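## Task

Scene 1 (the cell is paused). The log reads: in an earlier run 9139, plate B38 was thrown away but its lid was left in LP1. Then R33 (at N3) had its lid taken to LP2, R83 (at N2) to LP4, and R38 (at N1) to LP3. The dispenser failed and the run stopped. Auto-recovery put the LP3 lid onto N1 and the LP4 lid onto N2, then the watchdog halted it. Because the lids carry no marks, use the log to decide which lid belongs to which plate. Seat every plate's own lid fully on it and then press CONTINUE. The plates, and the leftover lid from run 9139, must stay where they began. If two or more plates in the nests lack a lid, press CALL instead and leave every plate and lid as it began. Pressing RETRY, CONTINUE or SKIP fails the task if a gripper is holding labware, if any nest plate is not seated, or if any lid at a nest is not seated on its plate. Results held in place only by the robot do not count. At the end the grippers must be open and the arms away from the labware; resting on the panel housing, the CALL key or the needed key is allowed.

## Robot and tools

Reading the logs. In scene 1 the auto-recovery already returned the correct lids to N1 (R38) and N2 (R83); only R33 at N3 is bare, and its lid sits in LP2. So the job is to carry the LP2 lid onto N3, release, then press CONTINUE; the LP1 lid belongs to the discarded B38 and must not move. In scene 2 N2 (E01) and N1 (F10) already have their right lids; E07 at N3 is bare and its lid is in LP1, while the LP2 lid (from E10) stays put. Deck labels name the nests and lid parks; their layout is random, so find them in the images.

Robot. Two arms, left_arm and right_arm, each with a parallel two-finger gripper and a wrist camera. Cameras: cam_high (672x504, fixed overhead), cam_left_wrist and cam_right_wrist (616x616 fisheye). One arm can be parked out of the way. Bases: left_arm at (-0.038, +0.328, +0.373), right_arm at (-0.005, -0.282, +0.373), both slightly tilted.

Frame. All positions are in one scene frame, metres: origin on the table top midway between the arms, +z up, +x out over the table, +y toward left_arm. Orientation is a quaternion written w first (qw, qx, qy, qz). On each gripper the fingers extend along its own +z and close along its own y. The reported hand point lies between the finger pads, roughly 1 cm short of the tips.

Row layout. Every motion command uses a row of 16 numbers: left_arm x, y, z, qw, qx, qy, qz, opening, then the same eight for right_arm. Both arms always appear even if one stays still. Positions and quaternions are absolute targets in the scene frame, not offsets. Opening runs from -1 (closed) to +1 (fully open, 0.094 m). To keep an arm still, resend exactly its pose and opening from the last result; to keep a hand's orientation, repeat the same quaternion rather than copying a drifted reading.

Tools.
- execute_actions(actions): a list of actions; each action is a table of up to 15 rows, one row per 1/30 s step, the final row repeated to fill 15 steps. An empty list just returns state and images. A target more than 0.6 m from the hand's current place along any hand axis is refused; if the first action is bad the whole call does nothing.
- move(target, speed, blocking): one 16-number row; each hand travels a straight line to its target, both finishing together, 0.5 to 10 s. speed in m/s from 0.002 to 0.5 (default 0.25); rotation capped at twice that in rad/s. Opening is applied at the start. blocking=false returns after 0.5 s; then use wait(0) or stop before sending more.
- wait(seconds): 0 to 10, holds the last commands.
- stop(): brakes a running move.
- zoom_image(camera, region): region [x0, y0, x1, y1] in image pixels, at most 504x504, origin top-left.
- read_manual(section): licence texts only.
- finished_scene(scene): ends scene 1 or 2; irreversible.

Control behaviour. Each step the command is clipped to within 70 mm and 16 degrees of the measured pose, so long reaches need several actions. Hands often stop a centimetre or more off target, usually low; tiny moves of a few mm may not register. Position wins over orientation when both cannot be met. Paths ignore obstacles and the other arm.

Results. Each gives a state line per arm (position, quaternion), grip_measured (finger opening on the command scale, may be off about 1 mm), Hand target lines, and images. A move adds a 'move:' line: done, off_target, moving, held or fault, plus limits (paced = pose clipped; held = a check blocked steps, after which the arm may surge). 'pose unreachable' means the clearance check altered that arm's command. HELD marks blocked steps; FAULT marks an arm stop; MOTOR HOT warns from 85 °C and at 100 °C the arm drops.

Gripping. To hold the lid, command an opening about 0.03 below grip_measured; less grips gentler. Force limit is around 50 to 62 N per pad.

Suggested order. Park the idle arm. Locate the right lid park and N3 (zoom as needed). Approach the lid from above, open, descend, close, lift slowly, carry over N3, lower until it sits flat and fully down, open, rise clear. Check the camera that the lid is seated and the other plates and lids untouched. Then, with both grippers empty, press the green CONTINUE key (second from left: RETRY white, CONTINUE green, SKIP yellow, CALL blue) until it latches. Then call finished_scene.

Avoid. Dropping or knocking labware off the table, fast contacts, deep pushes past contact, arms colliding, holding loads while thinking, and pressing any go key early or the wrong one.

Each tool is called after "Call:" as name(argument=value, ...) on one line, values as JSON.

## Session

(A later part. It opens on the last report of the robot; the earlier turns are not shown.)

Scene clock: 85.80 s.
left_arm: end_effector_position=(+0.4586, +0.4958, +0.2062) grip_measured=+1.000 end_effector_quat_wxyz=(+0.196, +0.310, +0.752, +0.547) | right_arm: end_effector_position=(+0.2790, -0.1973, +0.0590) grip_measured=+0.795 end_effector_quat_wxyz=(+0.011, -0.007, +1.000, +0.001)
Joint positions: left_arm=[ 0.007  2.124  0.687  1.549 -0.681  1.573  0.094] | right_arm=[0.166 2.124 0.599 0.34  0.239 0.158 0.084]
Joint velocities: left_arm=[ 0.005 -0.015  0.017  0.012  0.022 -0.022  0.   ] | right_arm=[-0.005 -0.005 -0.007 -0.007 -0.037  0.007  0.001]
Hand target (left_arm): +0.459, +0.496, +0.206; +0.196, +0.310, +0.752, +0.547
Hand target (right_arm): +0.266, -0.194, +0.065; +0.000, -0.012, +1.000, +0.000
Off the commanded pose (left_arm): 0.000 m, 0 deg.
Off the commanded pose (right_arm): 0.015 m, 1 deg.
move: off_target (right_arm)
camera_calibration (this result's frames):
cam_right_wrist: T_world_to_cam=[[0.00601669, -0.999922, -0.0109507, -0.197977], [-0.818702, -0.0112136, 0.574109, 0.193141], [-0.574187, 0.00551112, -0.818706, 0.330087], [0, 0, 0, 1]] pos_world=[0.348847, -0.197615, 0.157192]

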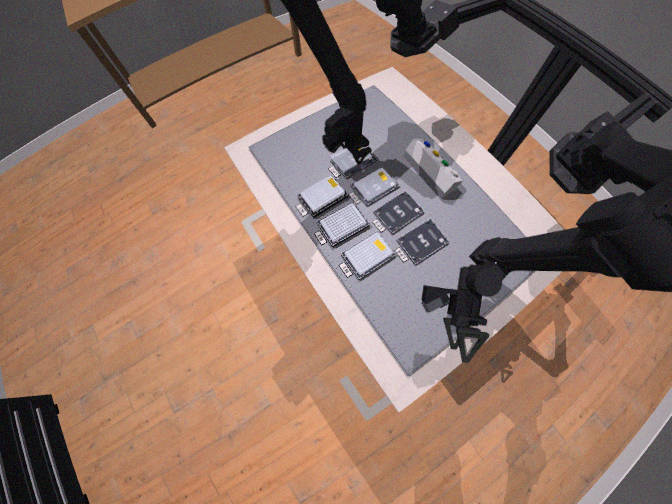

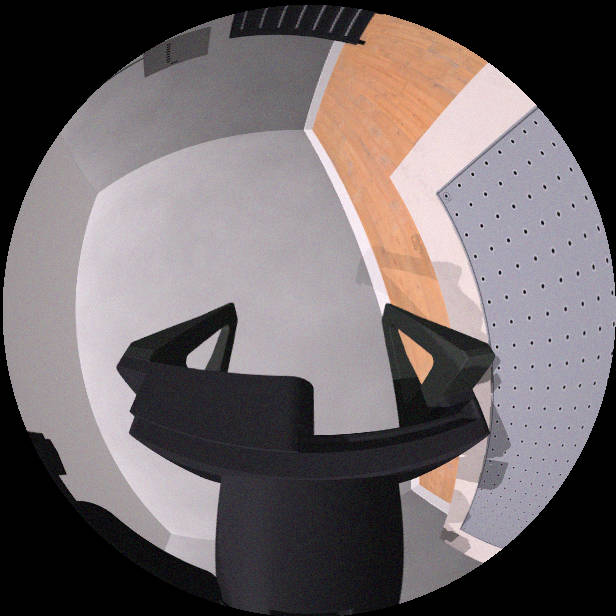

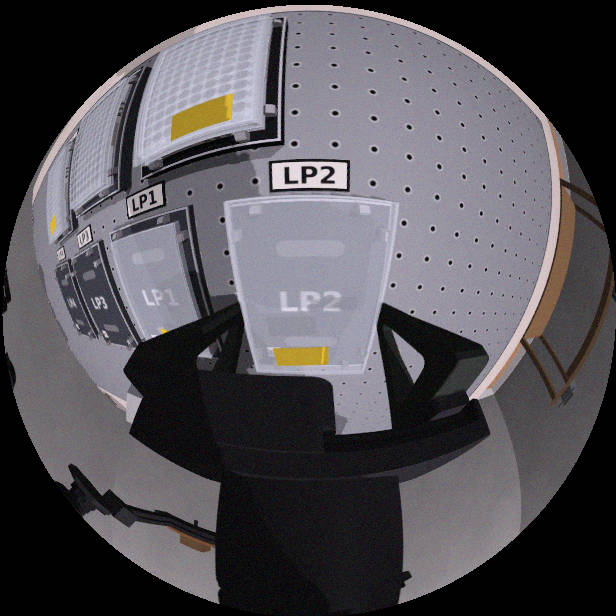

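Call:
move(target=[0.4586,0.4958,0.2062,0.196,0.310,0.752,0.547,1, 0.29,-0.18,0.115,0,-0.01,1,0,0.765], speed=0.15)

Call:
move(target=[0.4586,0.4958,0.2062,0.196,0.310,0.752,0.547,1, 0.44,0.0,0.11,0,-0.01,1,0,0.765], speed=0.2)

Scene clock: 90.80 s.
left_arm: end_effector_position=(+0.4586, +0.4958, +0.2062) grip_measured=+1.000 end_effector_quat_wxyz=(+0.196, +0.310, +0.752, +0.547) | right_arm: end_effector_position=(+0.2986, -0.1820, +0.1136) grip_measured=+0.795 end_effector_quat_wxyz=(+0.009, -0.008, +1.000, +0.002)
Joint positions: left_arm=[ 0.007  2.124  0.687  1.549 -0.681  1.573  0.094] | right_arm=[0.237 1.92  0.577 0.138 0.262 0.225 0.084]
Joint velocities: left_arm=[ 0.005 -0.015 -0.012  0.002 -0.037  0.051  0.   ] | right_arm=[-0.005 -0.005  0.002 -0.002 -0.051 -0.022 -0.001]
Hand target (left_arm): +0.459, +0.496, +0.206; +0.196, +0.310, +0.752, +0.547
Hand target (right_arm): +0.290, -0.180, +0.115; +0.001, -0.010, +1.000, +0.000
Off the commanded pose (left_arm): 0.000 m, 0 deg.
Off the commanded pose (right_arm): 0.009 m, 1 deg.
move: done
camera_calibration (this result's frames):
cam_right_wrist: T_world_to_cam=[[0.00844528, -0.999864, -0.0141364, -0.182498], [-0.816706, -0.0150541, 0.576857, 0.176462], [-0.576992, 0.00667359, -0.816723, 0.386732], [0, 0, 0, 1]] pos_world=[0.3688, -0.182398, 0.21148]

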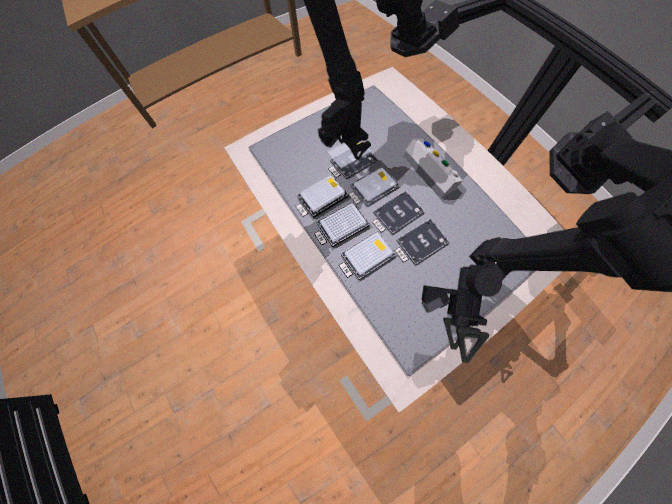

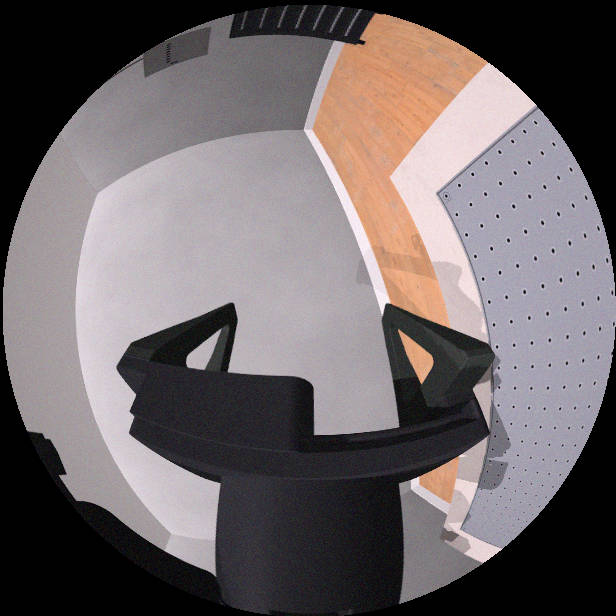

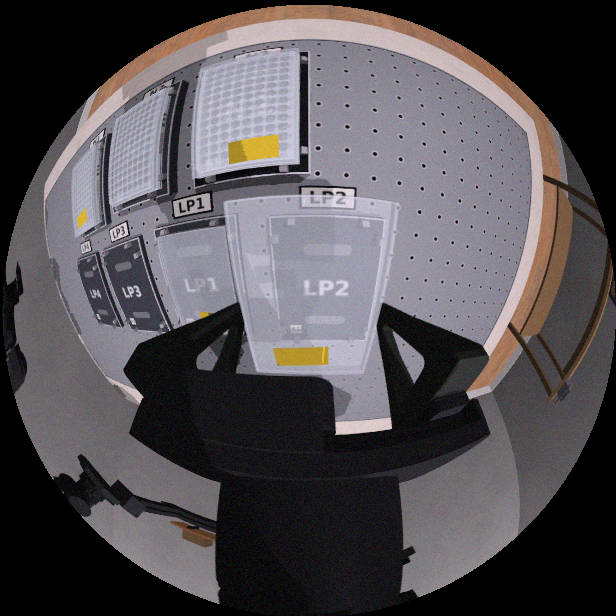

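Scene clock: 92.47 s.
left_arm: end_effector_position=(+0.4586, +0.4958, +0.2062) grip_measured=+1.000 end_effector_quat_wxyz=(+0.196, +0.310, +0.752, +0.547) | right_arm: end_effector_position=(+0.4444, -0.0063, +0.1165) grip_measured=+0.795 end_effector_quat_wxyz=(+0.007, -0.008, +1.000, +0.004)
Joint positions: left_arm=[ 0.007  2.124  0.687  1.549 -0.681  1.573  0.094] | right_arm=[ 0.486  2.094  1.195 -0.382  0.336  0.473  0.084]
Joint velocities: left_arm=[-0.015 -0.015  0.002  0.012 -0.051 -0.051  0.   ] | right_arm=[-0.005 -0.005 -0.022  0.017  0.007  0.022  0.   ]
Hand target (left_arm): +0.459, +0.496, +0.206; +0.196, +0.310, +0.752, +0.547
Hand target (right_arm): +0.439, +0.001, +0.111; +0.001, -0.010, +1.000, +0.001
Off the commanded pose (left_arm): 0.000 m, 0 deg.
Off the commanded pose (right_arm): 0.010 m, 1 deg.
move: done
camera_calibration (this result's frames):
cam_right_wrist: T_world_to_cam=[[0.00748458, -0.999802, -0.0184297, -0.00710067], [-0.813814, -0.0167999, 0.580883, 0.294684], [-0.581077, 0.0106507, -0.813779, 0.473528], [0, 0, 0, 1]] pos_world=[0.515028, -0.007192, 0.214039]

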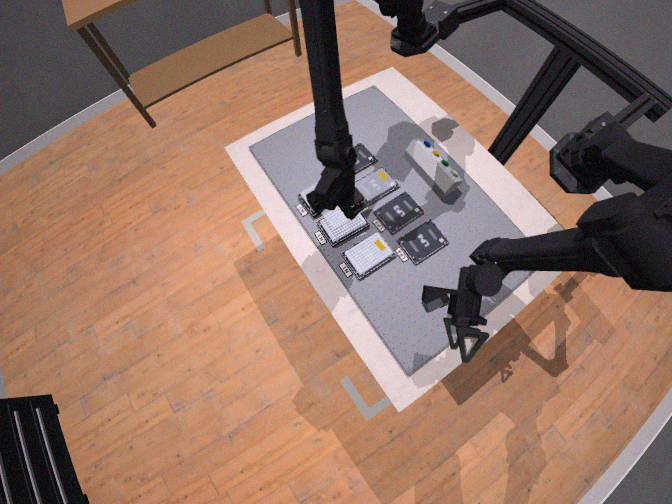

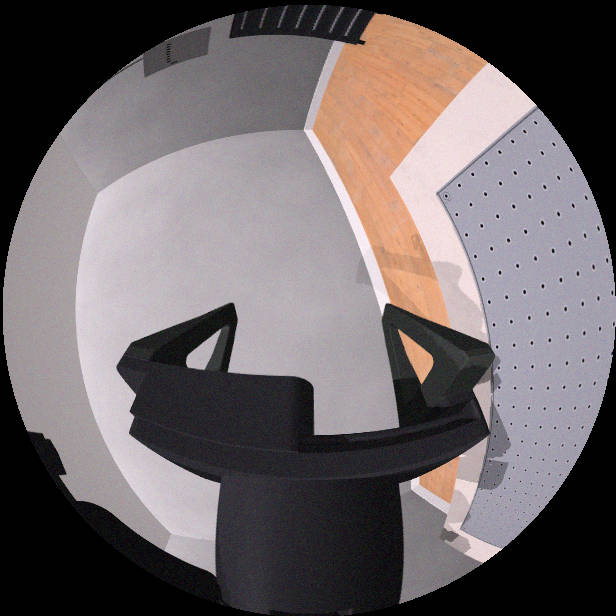

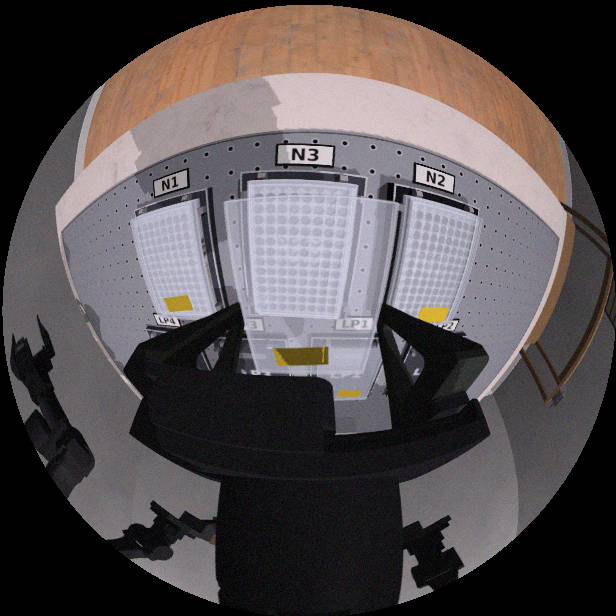

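Call:
zoom_image(camera="cam_right_wrist", region=[190, 140, 430, 380])

Call:
zoom_image(camera="cam_right_wrist", region=[360, 160, 520, 340])

Call:
zoom_image(camera="cam_right_wrist", region=[110, 160, 270, 340])

Region (190, 140, 430, 380) of cam_right_wrist's 616x616 image, scaled by 2.100, with more detail than that image has.

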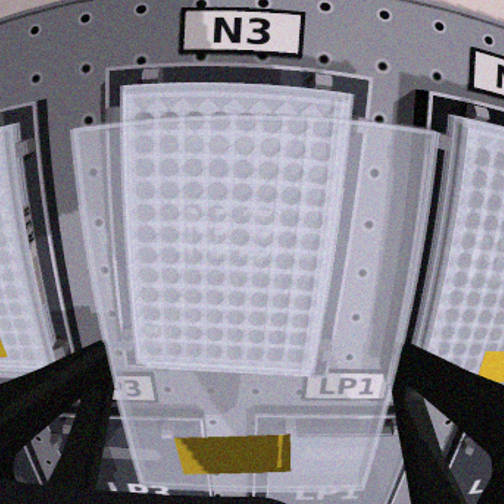

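Region (360, 160, 520, 340) of cam_right_wrist's 616x616 image, scaled by 2.800, with more detail than that image has.

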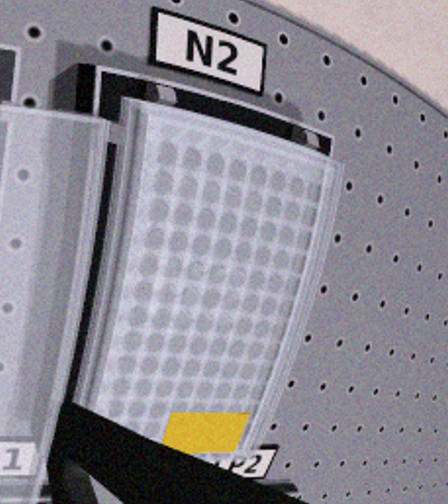

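Region (110, 160, 270, 340) of cam_right_wrist's 616x616 image, scaled by 2.800, with more detail than that image has.

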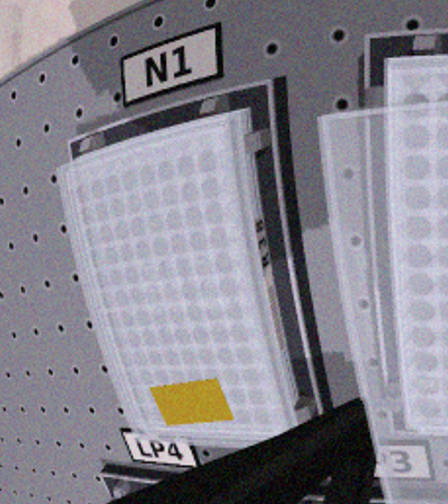

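Call:
zoom_image(camera="cam_right_wrist", region=[225, 160, 385, 330])

Region (225, 160, 385, 330) of cam_right_wrist's 616x616 image, scaled by 2.965, with more detail than that image has; it fills the left 474 columns of this view, and the rest is white.

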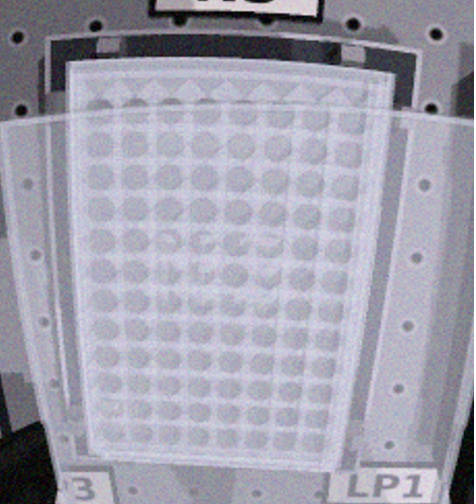

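Call:
move(target=[0.4586,0.4958,0.2062,0.196,0.310,0.752,0.547,1, 0.452,0.006,0.075,0,0.013,1,0,0.765], speed=0.08)

Call:
zoom_image(camera="cam_right_wrist", region=[190, 150, 430, 390])

Scene clock: 115.93 s.
left_arm: end_effector_position=(+0.4586, +0.4958, +0.2062) grip_measured=+1.000 end_effector_quat_wxyz=(+0.196, +0.310, +0.752, +0.547) | right_arm: end_effector_position=(+0.4415, +0.0061, +0.0816) grip_measured=+0.795 end_effector_quat_wxyz=(-0.005, -0.001, +1.000, -0.002)
Joint positions: left_arm=[ 0.007  2.124  0.687  1.549 -0.681  1.573  0.094] | right_arm=[ 0.486  2.194  1.267 -0.382  0.336  0.495  0.084]
Joint velocities: left_arm=[-0.034 -0.005 -0.002 -0.007 -0.095 -0.007  0.   ] | right_arm=[-0.005 -0.024  0.012 -0.007  0.051  0.007 -0.001]
Hand target (left_arm): +0.459, +0.496, +0.206; +0.196, +0.310, +0.752, +0.547
Hand target (right_arm): +0.452, +0.006, +0.076; +0.000, +0.013, +1.000, +0.000
Off the commanded pose (left_arm): 0.000 m, 0 deg.
Off the commanded pose (right_arm): 0.012 m, 2 deg.
move: off_target (right_arm)
camera_calibration (this result's frames):
cam_right_wrist: T_world_to_cam=[[-0.00557083, -0.999967, -0.00586025, 0.00942988], [-0.800036, 0.00094103, 0.599951, 0.305138], [-0.599926, 0.00803064, -0.800015, 0.450551], [0, 0, 0, 1]] pos_world=[0.514471, 0.00552421, 0.177435]

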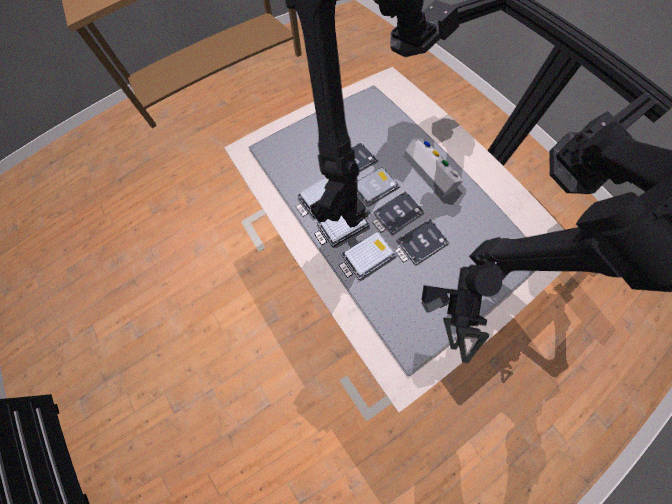

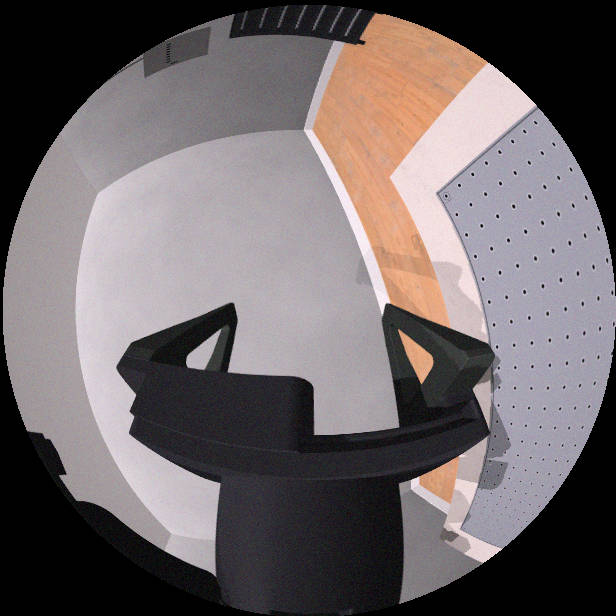

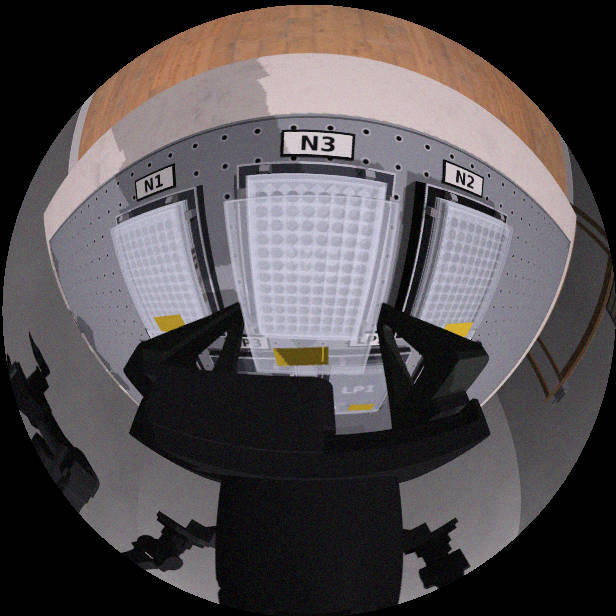

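Region (190, 150, 430, 390) of cam_right_wrist's 616x616 image, scaled by 2.100, with more detail than that image has.

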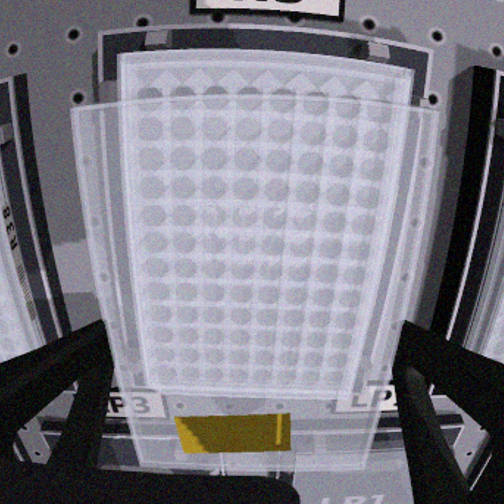

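Call:
move(target=[0.4586,0.4958,0.2062,0.196,0.310,0.752,0.547,1, 0.461,0.003,0.074,0,0.028,1,0,0.765], speed=0.04)

Call:
zoom_image(camera="cam_right_wrist", region=[190, 150, 430, 390])

Scene clock: 130.67 s.
left_arm: end_effector_position=(+0.4586, +0.4958, +0.2062) grip_measured=+1.000 end_effector_quat_wxyz=(+0.196, +0.310, +0.752, +0.547) | right_arm: end_effector_position=(+0.4529, +0.0112, +0.0844) grip_measured=+0.795 end_effector_quat_wxyz=(+0.003, +0.011, +1.000, +0.003)
Joint positions: left_arm=[ 0.007  2.124  0.687  1.549 -0.681  1.573  0.094] | right_arm=[ 0.486  2.194  1.288 -0.382  0.336  0.514  0.084]
Joint velocities: left_arm=[ 0.005  0.005 -0.007 -0.007  0.007  0.051  0.   ] | right_arm=[ 0.005 -0.005  0.012  0.002 -0.037 -0.022 -0.   ]
Hand target (left_arm): +0.459, +0.496, +0.206; +0.196, +0.310, +0.752, +0.547
Hand target (right_arm): +0.461, +0.003, +0.074; +0.000, +0.028, +1.000, +0.000
Off the commanded pose (left_arm): 0.000 m, 0 deg.
Off the commanded pose (right_arm): 0.016 m, 2 deg.
move: off_target (right_arm)
camera_calibration (this result's frames):
cam_right_wrist: T_world_to_cam=[[-0.0306422, -0.999399, -0.0161969, 0.0268549], [-0.809939, 0.0153311, 0.586314, 0.317979], [-0.585713, 0.0310844, -0.809922, 0.453686], [0, 0, 0, 1]] pos_world=[0.524096, 0.00786123, 0.18145]

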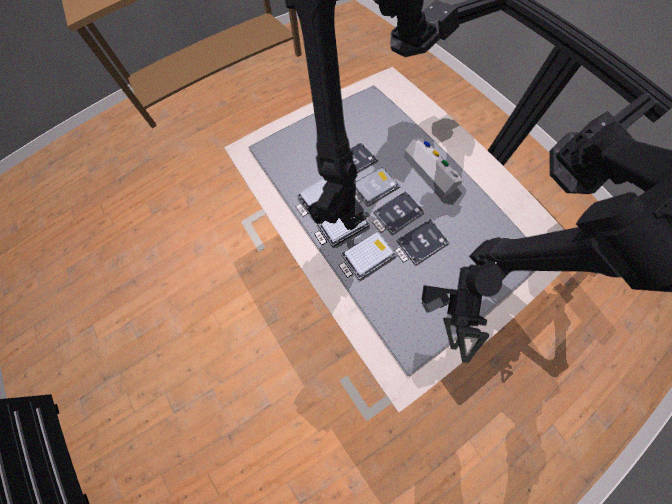

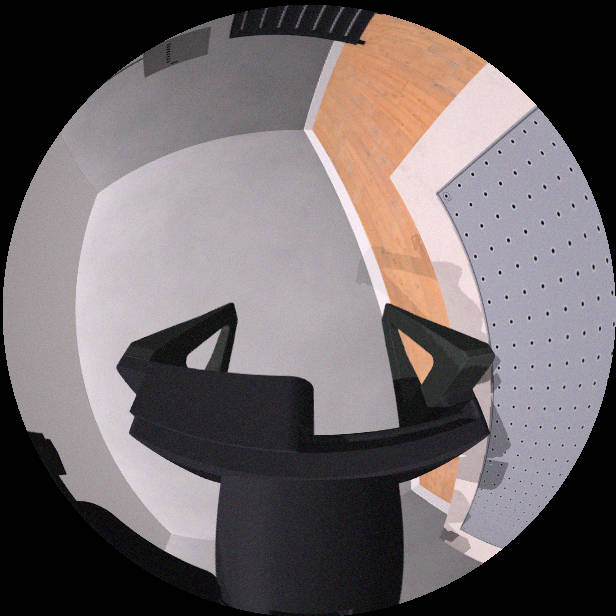

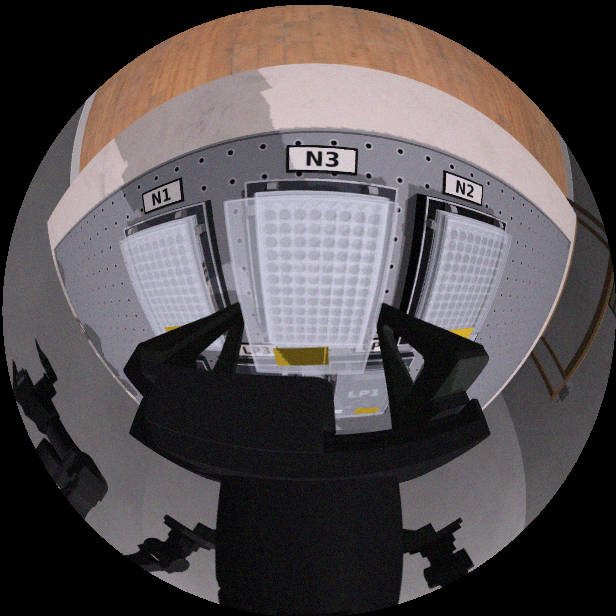

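Region (190, 150, 430, 390) of cam_right_wrist's 616x616 image, scaled by 2.100, with more detail than that image has.

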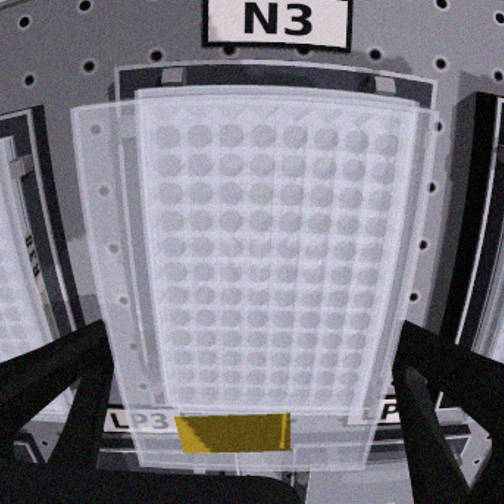

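Call:
move(target=[0.4586,0.4958,0.2062,0.196,0.310,0.752,0.547,1, 0.461,-0.004,0.067,0,0.03,1,0,0.765], speed=0.03)

Call:
zoom_image(camera="cam_right_wrist", region=[190, 150, 430, 390])

Scene clock: 139.60 s.
left_arm: end_effector_position=(+0.4586, +0.4958, +0.2062) grip_measured=+1.000 end_effector_quat_wxyz=(+0.196, +0.310, +0.752, +0.547) | right_arm: end_effector_position=(+0.4544, +0.0036, +0.0800) grip_measured=+0.795 end_effector_quat_wxyz=(+0.000, +0.018, +1.000, +0.001)
Joint positions: left_arm=[ 0.007  2.124  0.687  1.549 -0.681  1.573  0.094] | right_arm=[ 0.471  2.198  1.288 -0.382  0.332  0.514  0.084]
Joint velocities: left_arm=[-0.024  0.015  0.002 -0.002  0.095  0.022  0.   ] | right_arm=[-0.005 -0.015 -0.012  0.002  0.022 -0.022 -0.001]
Hand target (left_arm): +0.459, +0.496, +0.206; +0.196, +0.310, +0.752, +0.547
Hand target (right_arm): +0.461, -0.004, +0.067; -0.000, +0.030, +1.000, -0.000
Off the commanded pose (left_arm): 0.000 m, 0 deg.
Off the commanded pose (right_arm): 0.016 m, 1 deg.
move: off_target (right_arm)
camera_calibration (this result's frames):
cam_right_wrist: T_world_to_cam=[[-0.0442054, -0.998952, -0.0118722, 0.0249727], [-0.805529, 0.028612, 0.591865, 0.319398], [-0.590905, 0.0357271, -0.80595, 0.453317], [0, 0, 0, 1]] pos_world=[0.526256, -0.000387822, 0.176607]

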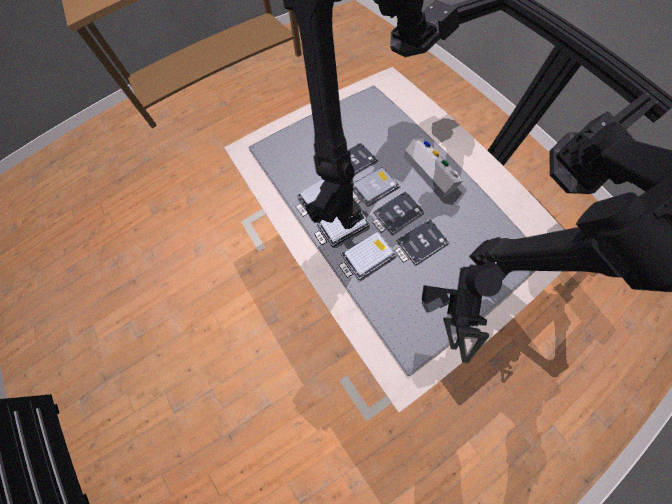

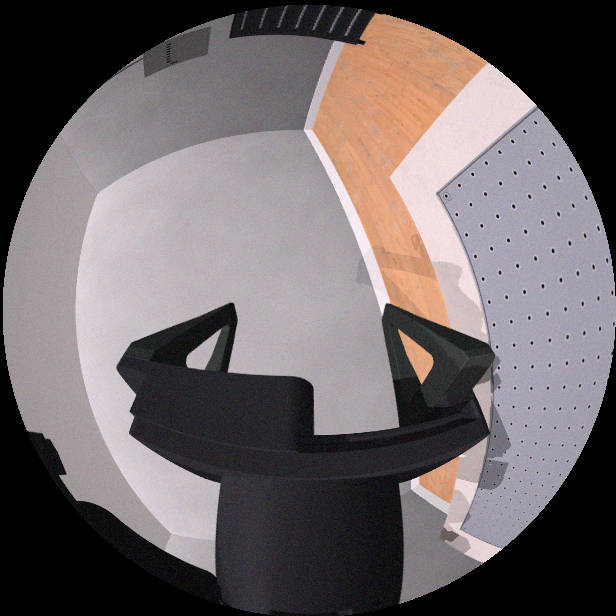

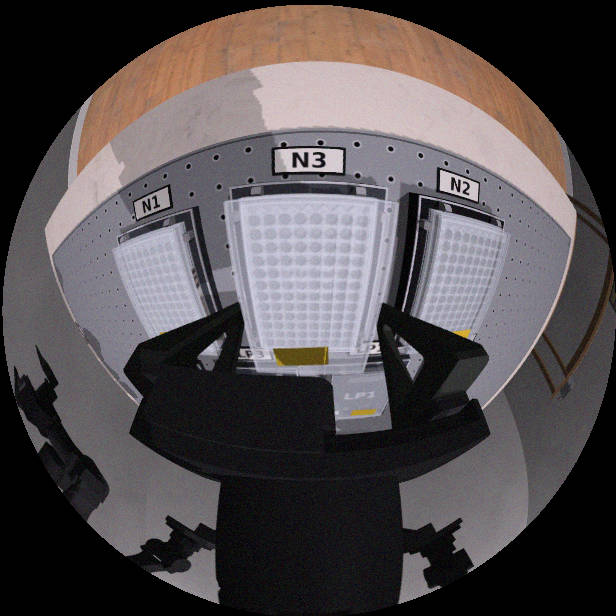

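Region (190, 150, 430, 390) of cam_right_wrist's 616x616 image, scaled by 2.100, with more detail than that image has.

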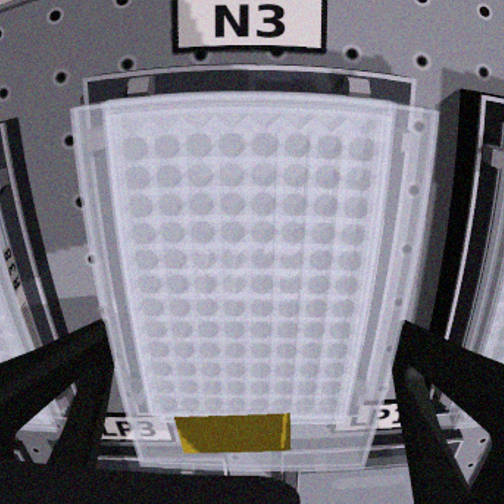

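Call:
move(target=[0.4586,0.4958,0.2062,0.196,0.310,0.752,0.547,1, 0.461,-0.003,0.059,0,0.028,1,0,0.765], speed=0.03)

Call:
zoom_image(camera="cam_right_wrist", region=[190, 150, 430, 390])

Scene clock: 147.63 s.
left_arm: end_effector_position=(+0.4586, +0.4958, +0.2062) grip_measured=+1.000 end_effector_quat_wxyz=(+0.196, +0.310, +0.752, +0.547) | right_arm: end_effector_position=(+0.4467, +0.0036, +0.0700) grip_measured=+0.795 end_effector_quat_wxyz=(-0.005, +0.016, +1.000, -0.001)
Joint positions: left_arm=[ 0.007  2.124  0.687  1.549 -0.681  1.573  0.094] | right_arm=[ 0.471  2.22   1.288 -0.373  0.331  0.514  0.084]
Joint velocities: left_arm=[-0.015 -0.015  0.007 -0.007 -0.051 -0.051  0.   ] | right_arm=[-0.005 -0.005  0.051  0.017  0.022  0.022 -0.001]
Hand target (left_arm): +0.459, +0.496, +0.206; +0.196, +0.310, +0.752, +0.547
Hand target (right_arm): +0.461, -0.003, +0.060; -0.000, +0.028, +1.000, -0.000
Off the commanded pose (left_arm): 0.000 m, 0 deg.
Off the commanded pose (right_arm): 0.019 m, 2 deg.
move: off_target (right_arm)
camera_calibration (this result's frames):
cam_right_wrist: T_world_to_cam=[[-0.040191, -0.99917, -0.00661607, 0.0224077], [-0.799141, 0.0281688, 0.600483, 0.315651], [-0.599799, 0.0294212, -0.79961, 0.444275], [0, 0, 0, 1]] pos_world=[0.519626, 0.000426499, 0.165852]

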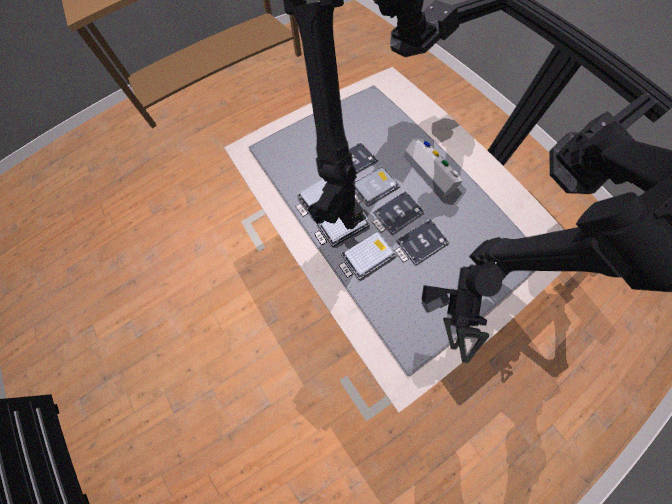

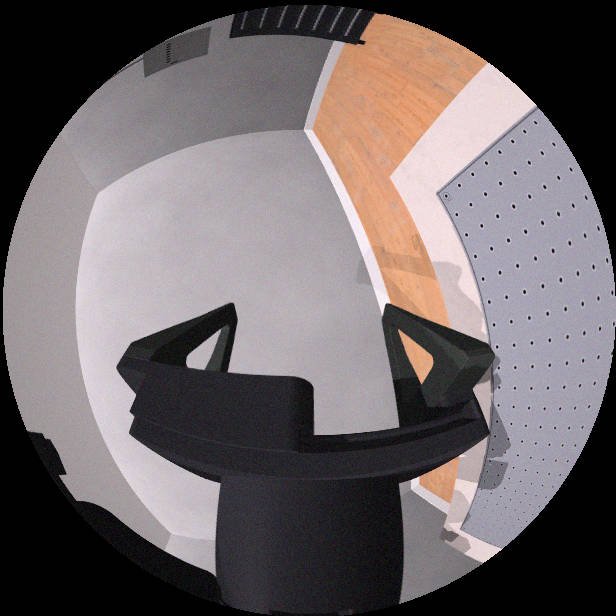

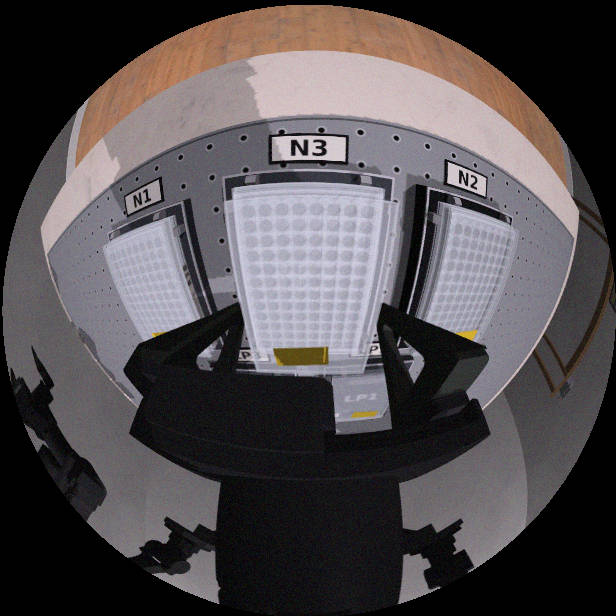

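Region (190, 150, 430, 390) of cam_right_wrist's 616x616 image, scaled by 2.100, with more detail than that image has.

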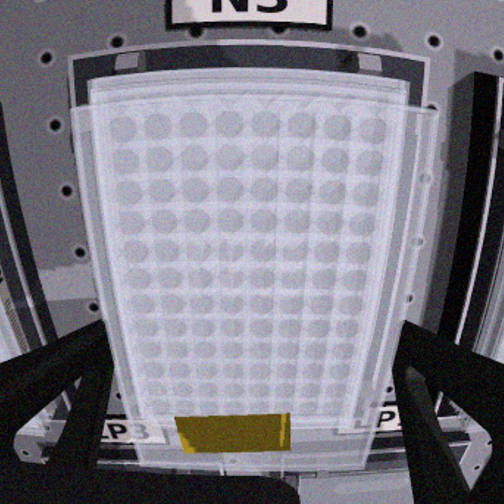

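Call:
execute_actions(actions=[[[0.4586,0.4958,0.2062,0.196,0.310,0.752,0.547,1, 0.462,-0.0026,0.0593,0,0.028,1,0,0.765],[0.4586,0.4958,0.2062,0.196,0.310,0.752,0.547,1, 0.463,-0.0022,0.0595,0,0.028,1,0,0.765],[0.4586,0.4958,0.2062,0.196,0.310,0.752,0.547,1, 0.464,-0.0017,0.0598,0,0.028,1,0,0.765]]])

Scene clock: 157.40 s.
left_arm: end_effector_position=(+0.4586, +0.4958, +0.2062) grip_measured=+1.000 end_effector_quat_wxyz=(+0.196, +0.310, +0.752, +0.547) | right_arm: end_effector_position=(+0.4546, +0.0070, +0.0719) grip_measured=+0.795 end_effector_quat_wxyz=(+0.001, +0.018, +1.000, +0.002)
Joint positions: left_arm=[ 0.007  2.124  0.687  1.549 -0.681  1.573  0.094] | right_arm=[ 0.471  2.22   1.303 -0.373  0.331  0.514  0.084]
Joint velocities: left_arm=[ 0.015  0.005 -0.012 -0.017  0.007 -0.081  0.   ] | right_arm=[ 0.005 -0.005 -0.002 -0.002  0.051 -0.007  0.   ]
Hand target (left_arm): +0.459, +0.496, +0.206; +0.196, +0.310, +0.752, +0.547
Hand target (right_arm): +0.464, -0.002, +0.060; +0.000, +0.028, +1.000, -0.000
Off the commanded pose (left_arm): 0.000 m, 0 deg.
Off the commanded pose (right_arm): 0.018 m, 1 deg.
Step readings (end_effector_position):
0: left_arm (+0.4586, +0.4958, +0.2062) | right_arm (+0.4484, +0.0043, +0.0704)
1: left_arm (+0.4586, +0.4958, +0.2062) | right_arm (+0.4484, +0.0043, +0.0704)
2: left_arm (+0.4586, +0.4958, +0.2062) | right_arm (+0.4486, +0.0044, +0.0705)
4: left_arm (+0.4586, +0.4958, +0.2062) | right_arm (+0.4498, +0.0049, +0.0708)
8: left_arm (+0.4586, +0.4958, +0.2062) | right_arm (+0.4536, +0.0065, +0.0716)
15: end_effector_position above
camera_calibration (this result's frames):
cam_right_wrist: T_world_to_cam=[[-0.0448121, -0.998905, -0.0134335, 0.0287074], [-0.80625, 0.0282228, 0.590901, 0.324689], [-0.589875, 0.0373103, -0.806632, 0.446363], [0, 0, 0, 1]] pos_world=[0.526366, 0.00285835, 0.168577]

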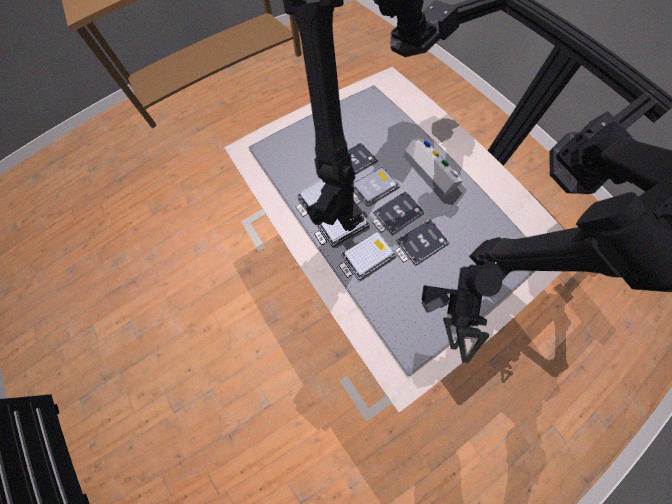

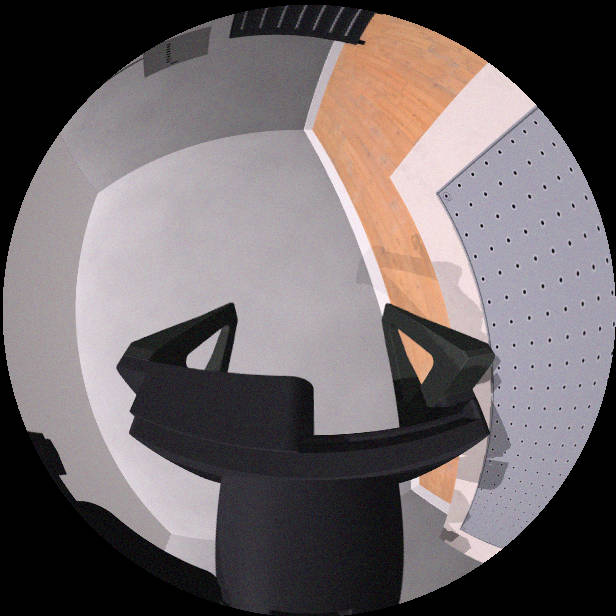

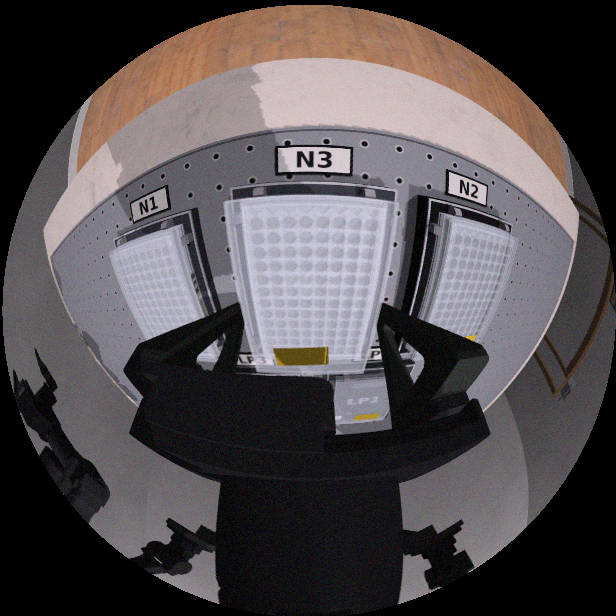

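Call:
zoom_image(camera="cam_right_wrist", region=[210, 170, 410, 370])

Region (210, 170, 410, 370) of cam_right_wrist's 616x616 image, scaled by 2.520, with more detail than that image has.

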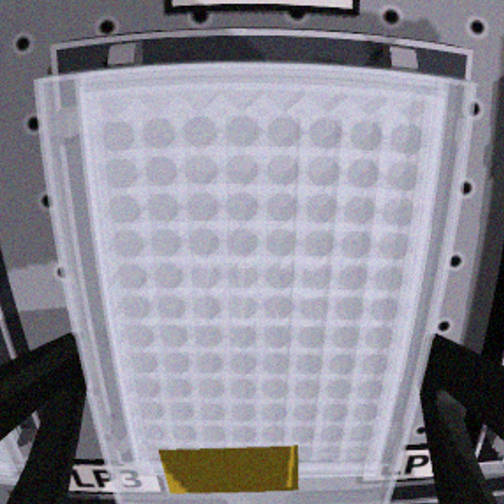

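Call:
execute_actions(actions=[[[0.4586,0.4958,0.2062,0.196,0.310,0.752,0.547,1, 0.4645,-0.003,0.0594,0,0.028,1,0,0.765],[0.4586,0.4958,0.2062,0.196,0.310,0.752,0.547,1, 0.465,-0.0042,0.059,0,0.028,1,0,0.765]]])

Scene clock: 182.47 s.
left_arm: end_effector_position=(+0.4586, +0.4958, +0.2062) grip_measured=+1.000 end_effector_quat_wxyz=(+0.196, +0.310, +0.752, +0.547) | right_arm: end_effector_position=(+0.4559, +0.0037, +0.0707) grip_measured=+0.795 end_effector_quat_wxyz=(-0.000, +0.021, +1.000, +0.001)
Joint positions: left_arm=[ 0.007  2.124  0.687  1.549 -0.681  1.573  0.094] | right_arm=[ 0.464  2.22   1.303 -0.373  0.33   0.514  0.084]
Joint velocities: left_arm=[ 0.015 -0.005 -0.007  0.002 -0.051 -0.007  0.   ] | right_arm=[-0.005  0.005 -0.002 -0.012 -0.007  0.037  0.001]
Hand target (left_arm): +0.459, +0.496, +0.206; +0.196, +0.310, +0.752, +0.547
Hand target (right_arm): +0.465, -0.005, +0.059; -0.000, +0.028, +1.000, -0.000
Off the commanded pose (left_arm): 0.000 m, 0 deg.
Off the commanded pose (right_arm): 0.017 m, 1 deg.
Step readings (end_effector_position):
0: left_arm (+0.4586, +0.4958, +0.2062) | right_arm (+0.4546, +0.0070, +0.0719)
1: left_arm (+0.4586, +0.4958, +0.2062) | right_arm (+0.4547, +0.0068, +0.0718)
2: left_arm (+0.4586, +0.4958, +0.2062) | right_arm (+0.4547, +0.0067, +0.0718)
4: left_arm (+0.4586, +0.4958, +0.2062) | right_arm (+0.4549, +0.0061, +0.0716)
8: left_arm (+0.4586, +0.4958, +0.2062) | right_arm (+0.4556, +0.0045, +0.0710)
15: end_effector_position above
camera_calibration (this result's frames):
cam_right_wrist: T_world_to_cam=[[-0.050714, -0.998643, -0.0118606, 0.0280325], [-0.80517, 0.033857, 0.592077, 0.325935], [-0.590871, 0.0395764, -0.805794, 0.446689], [0, 0, 0, 1]] pos_world=[0.527791, -0.000719084, 0.167293]

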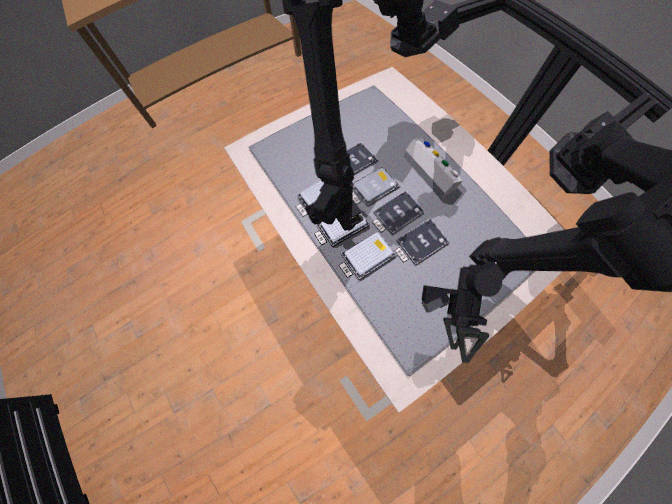

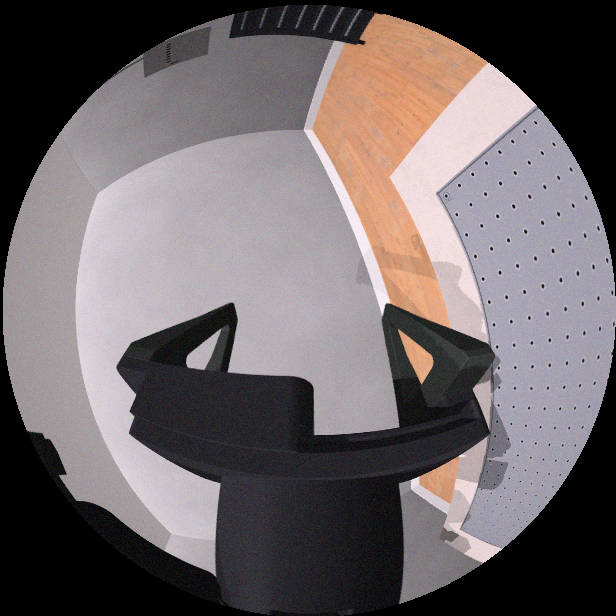

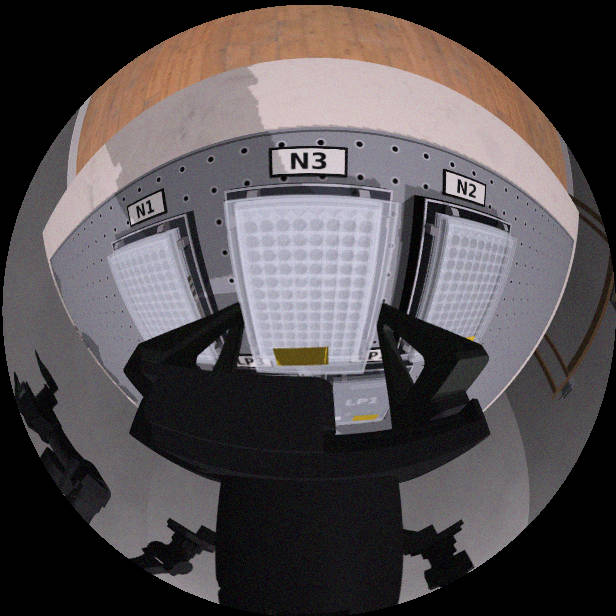

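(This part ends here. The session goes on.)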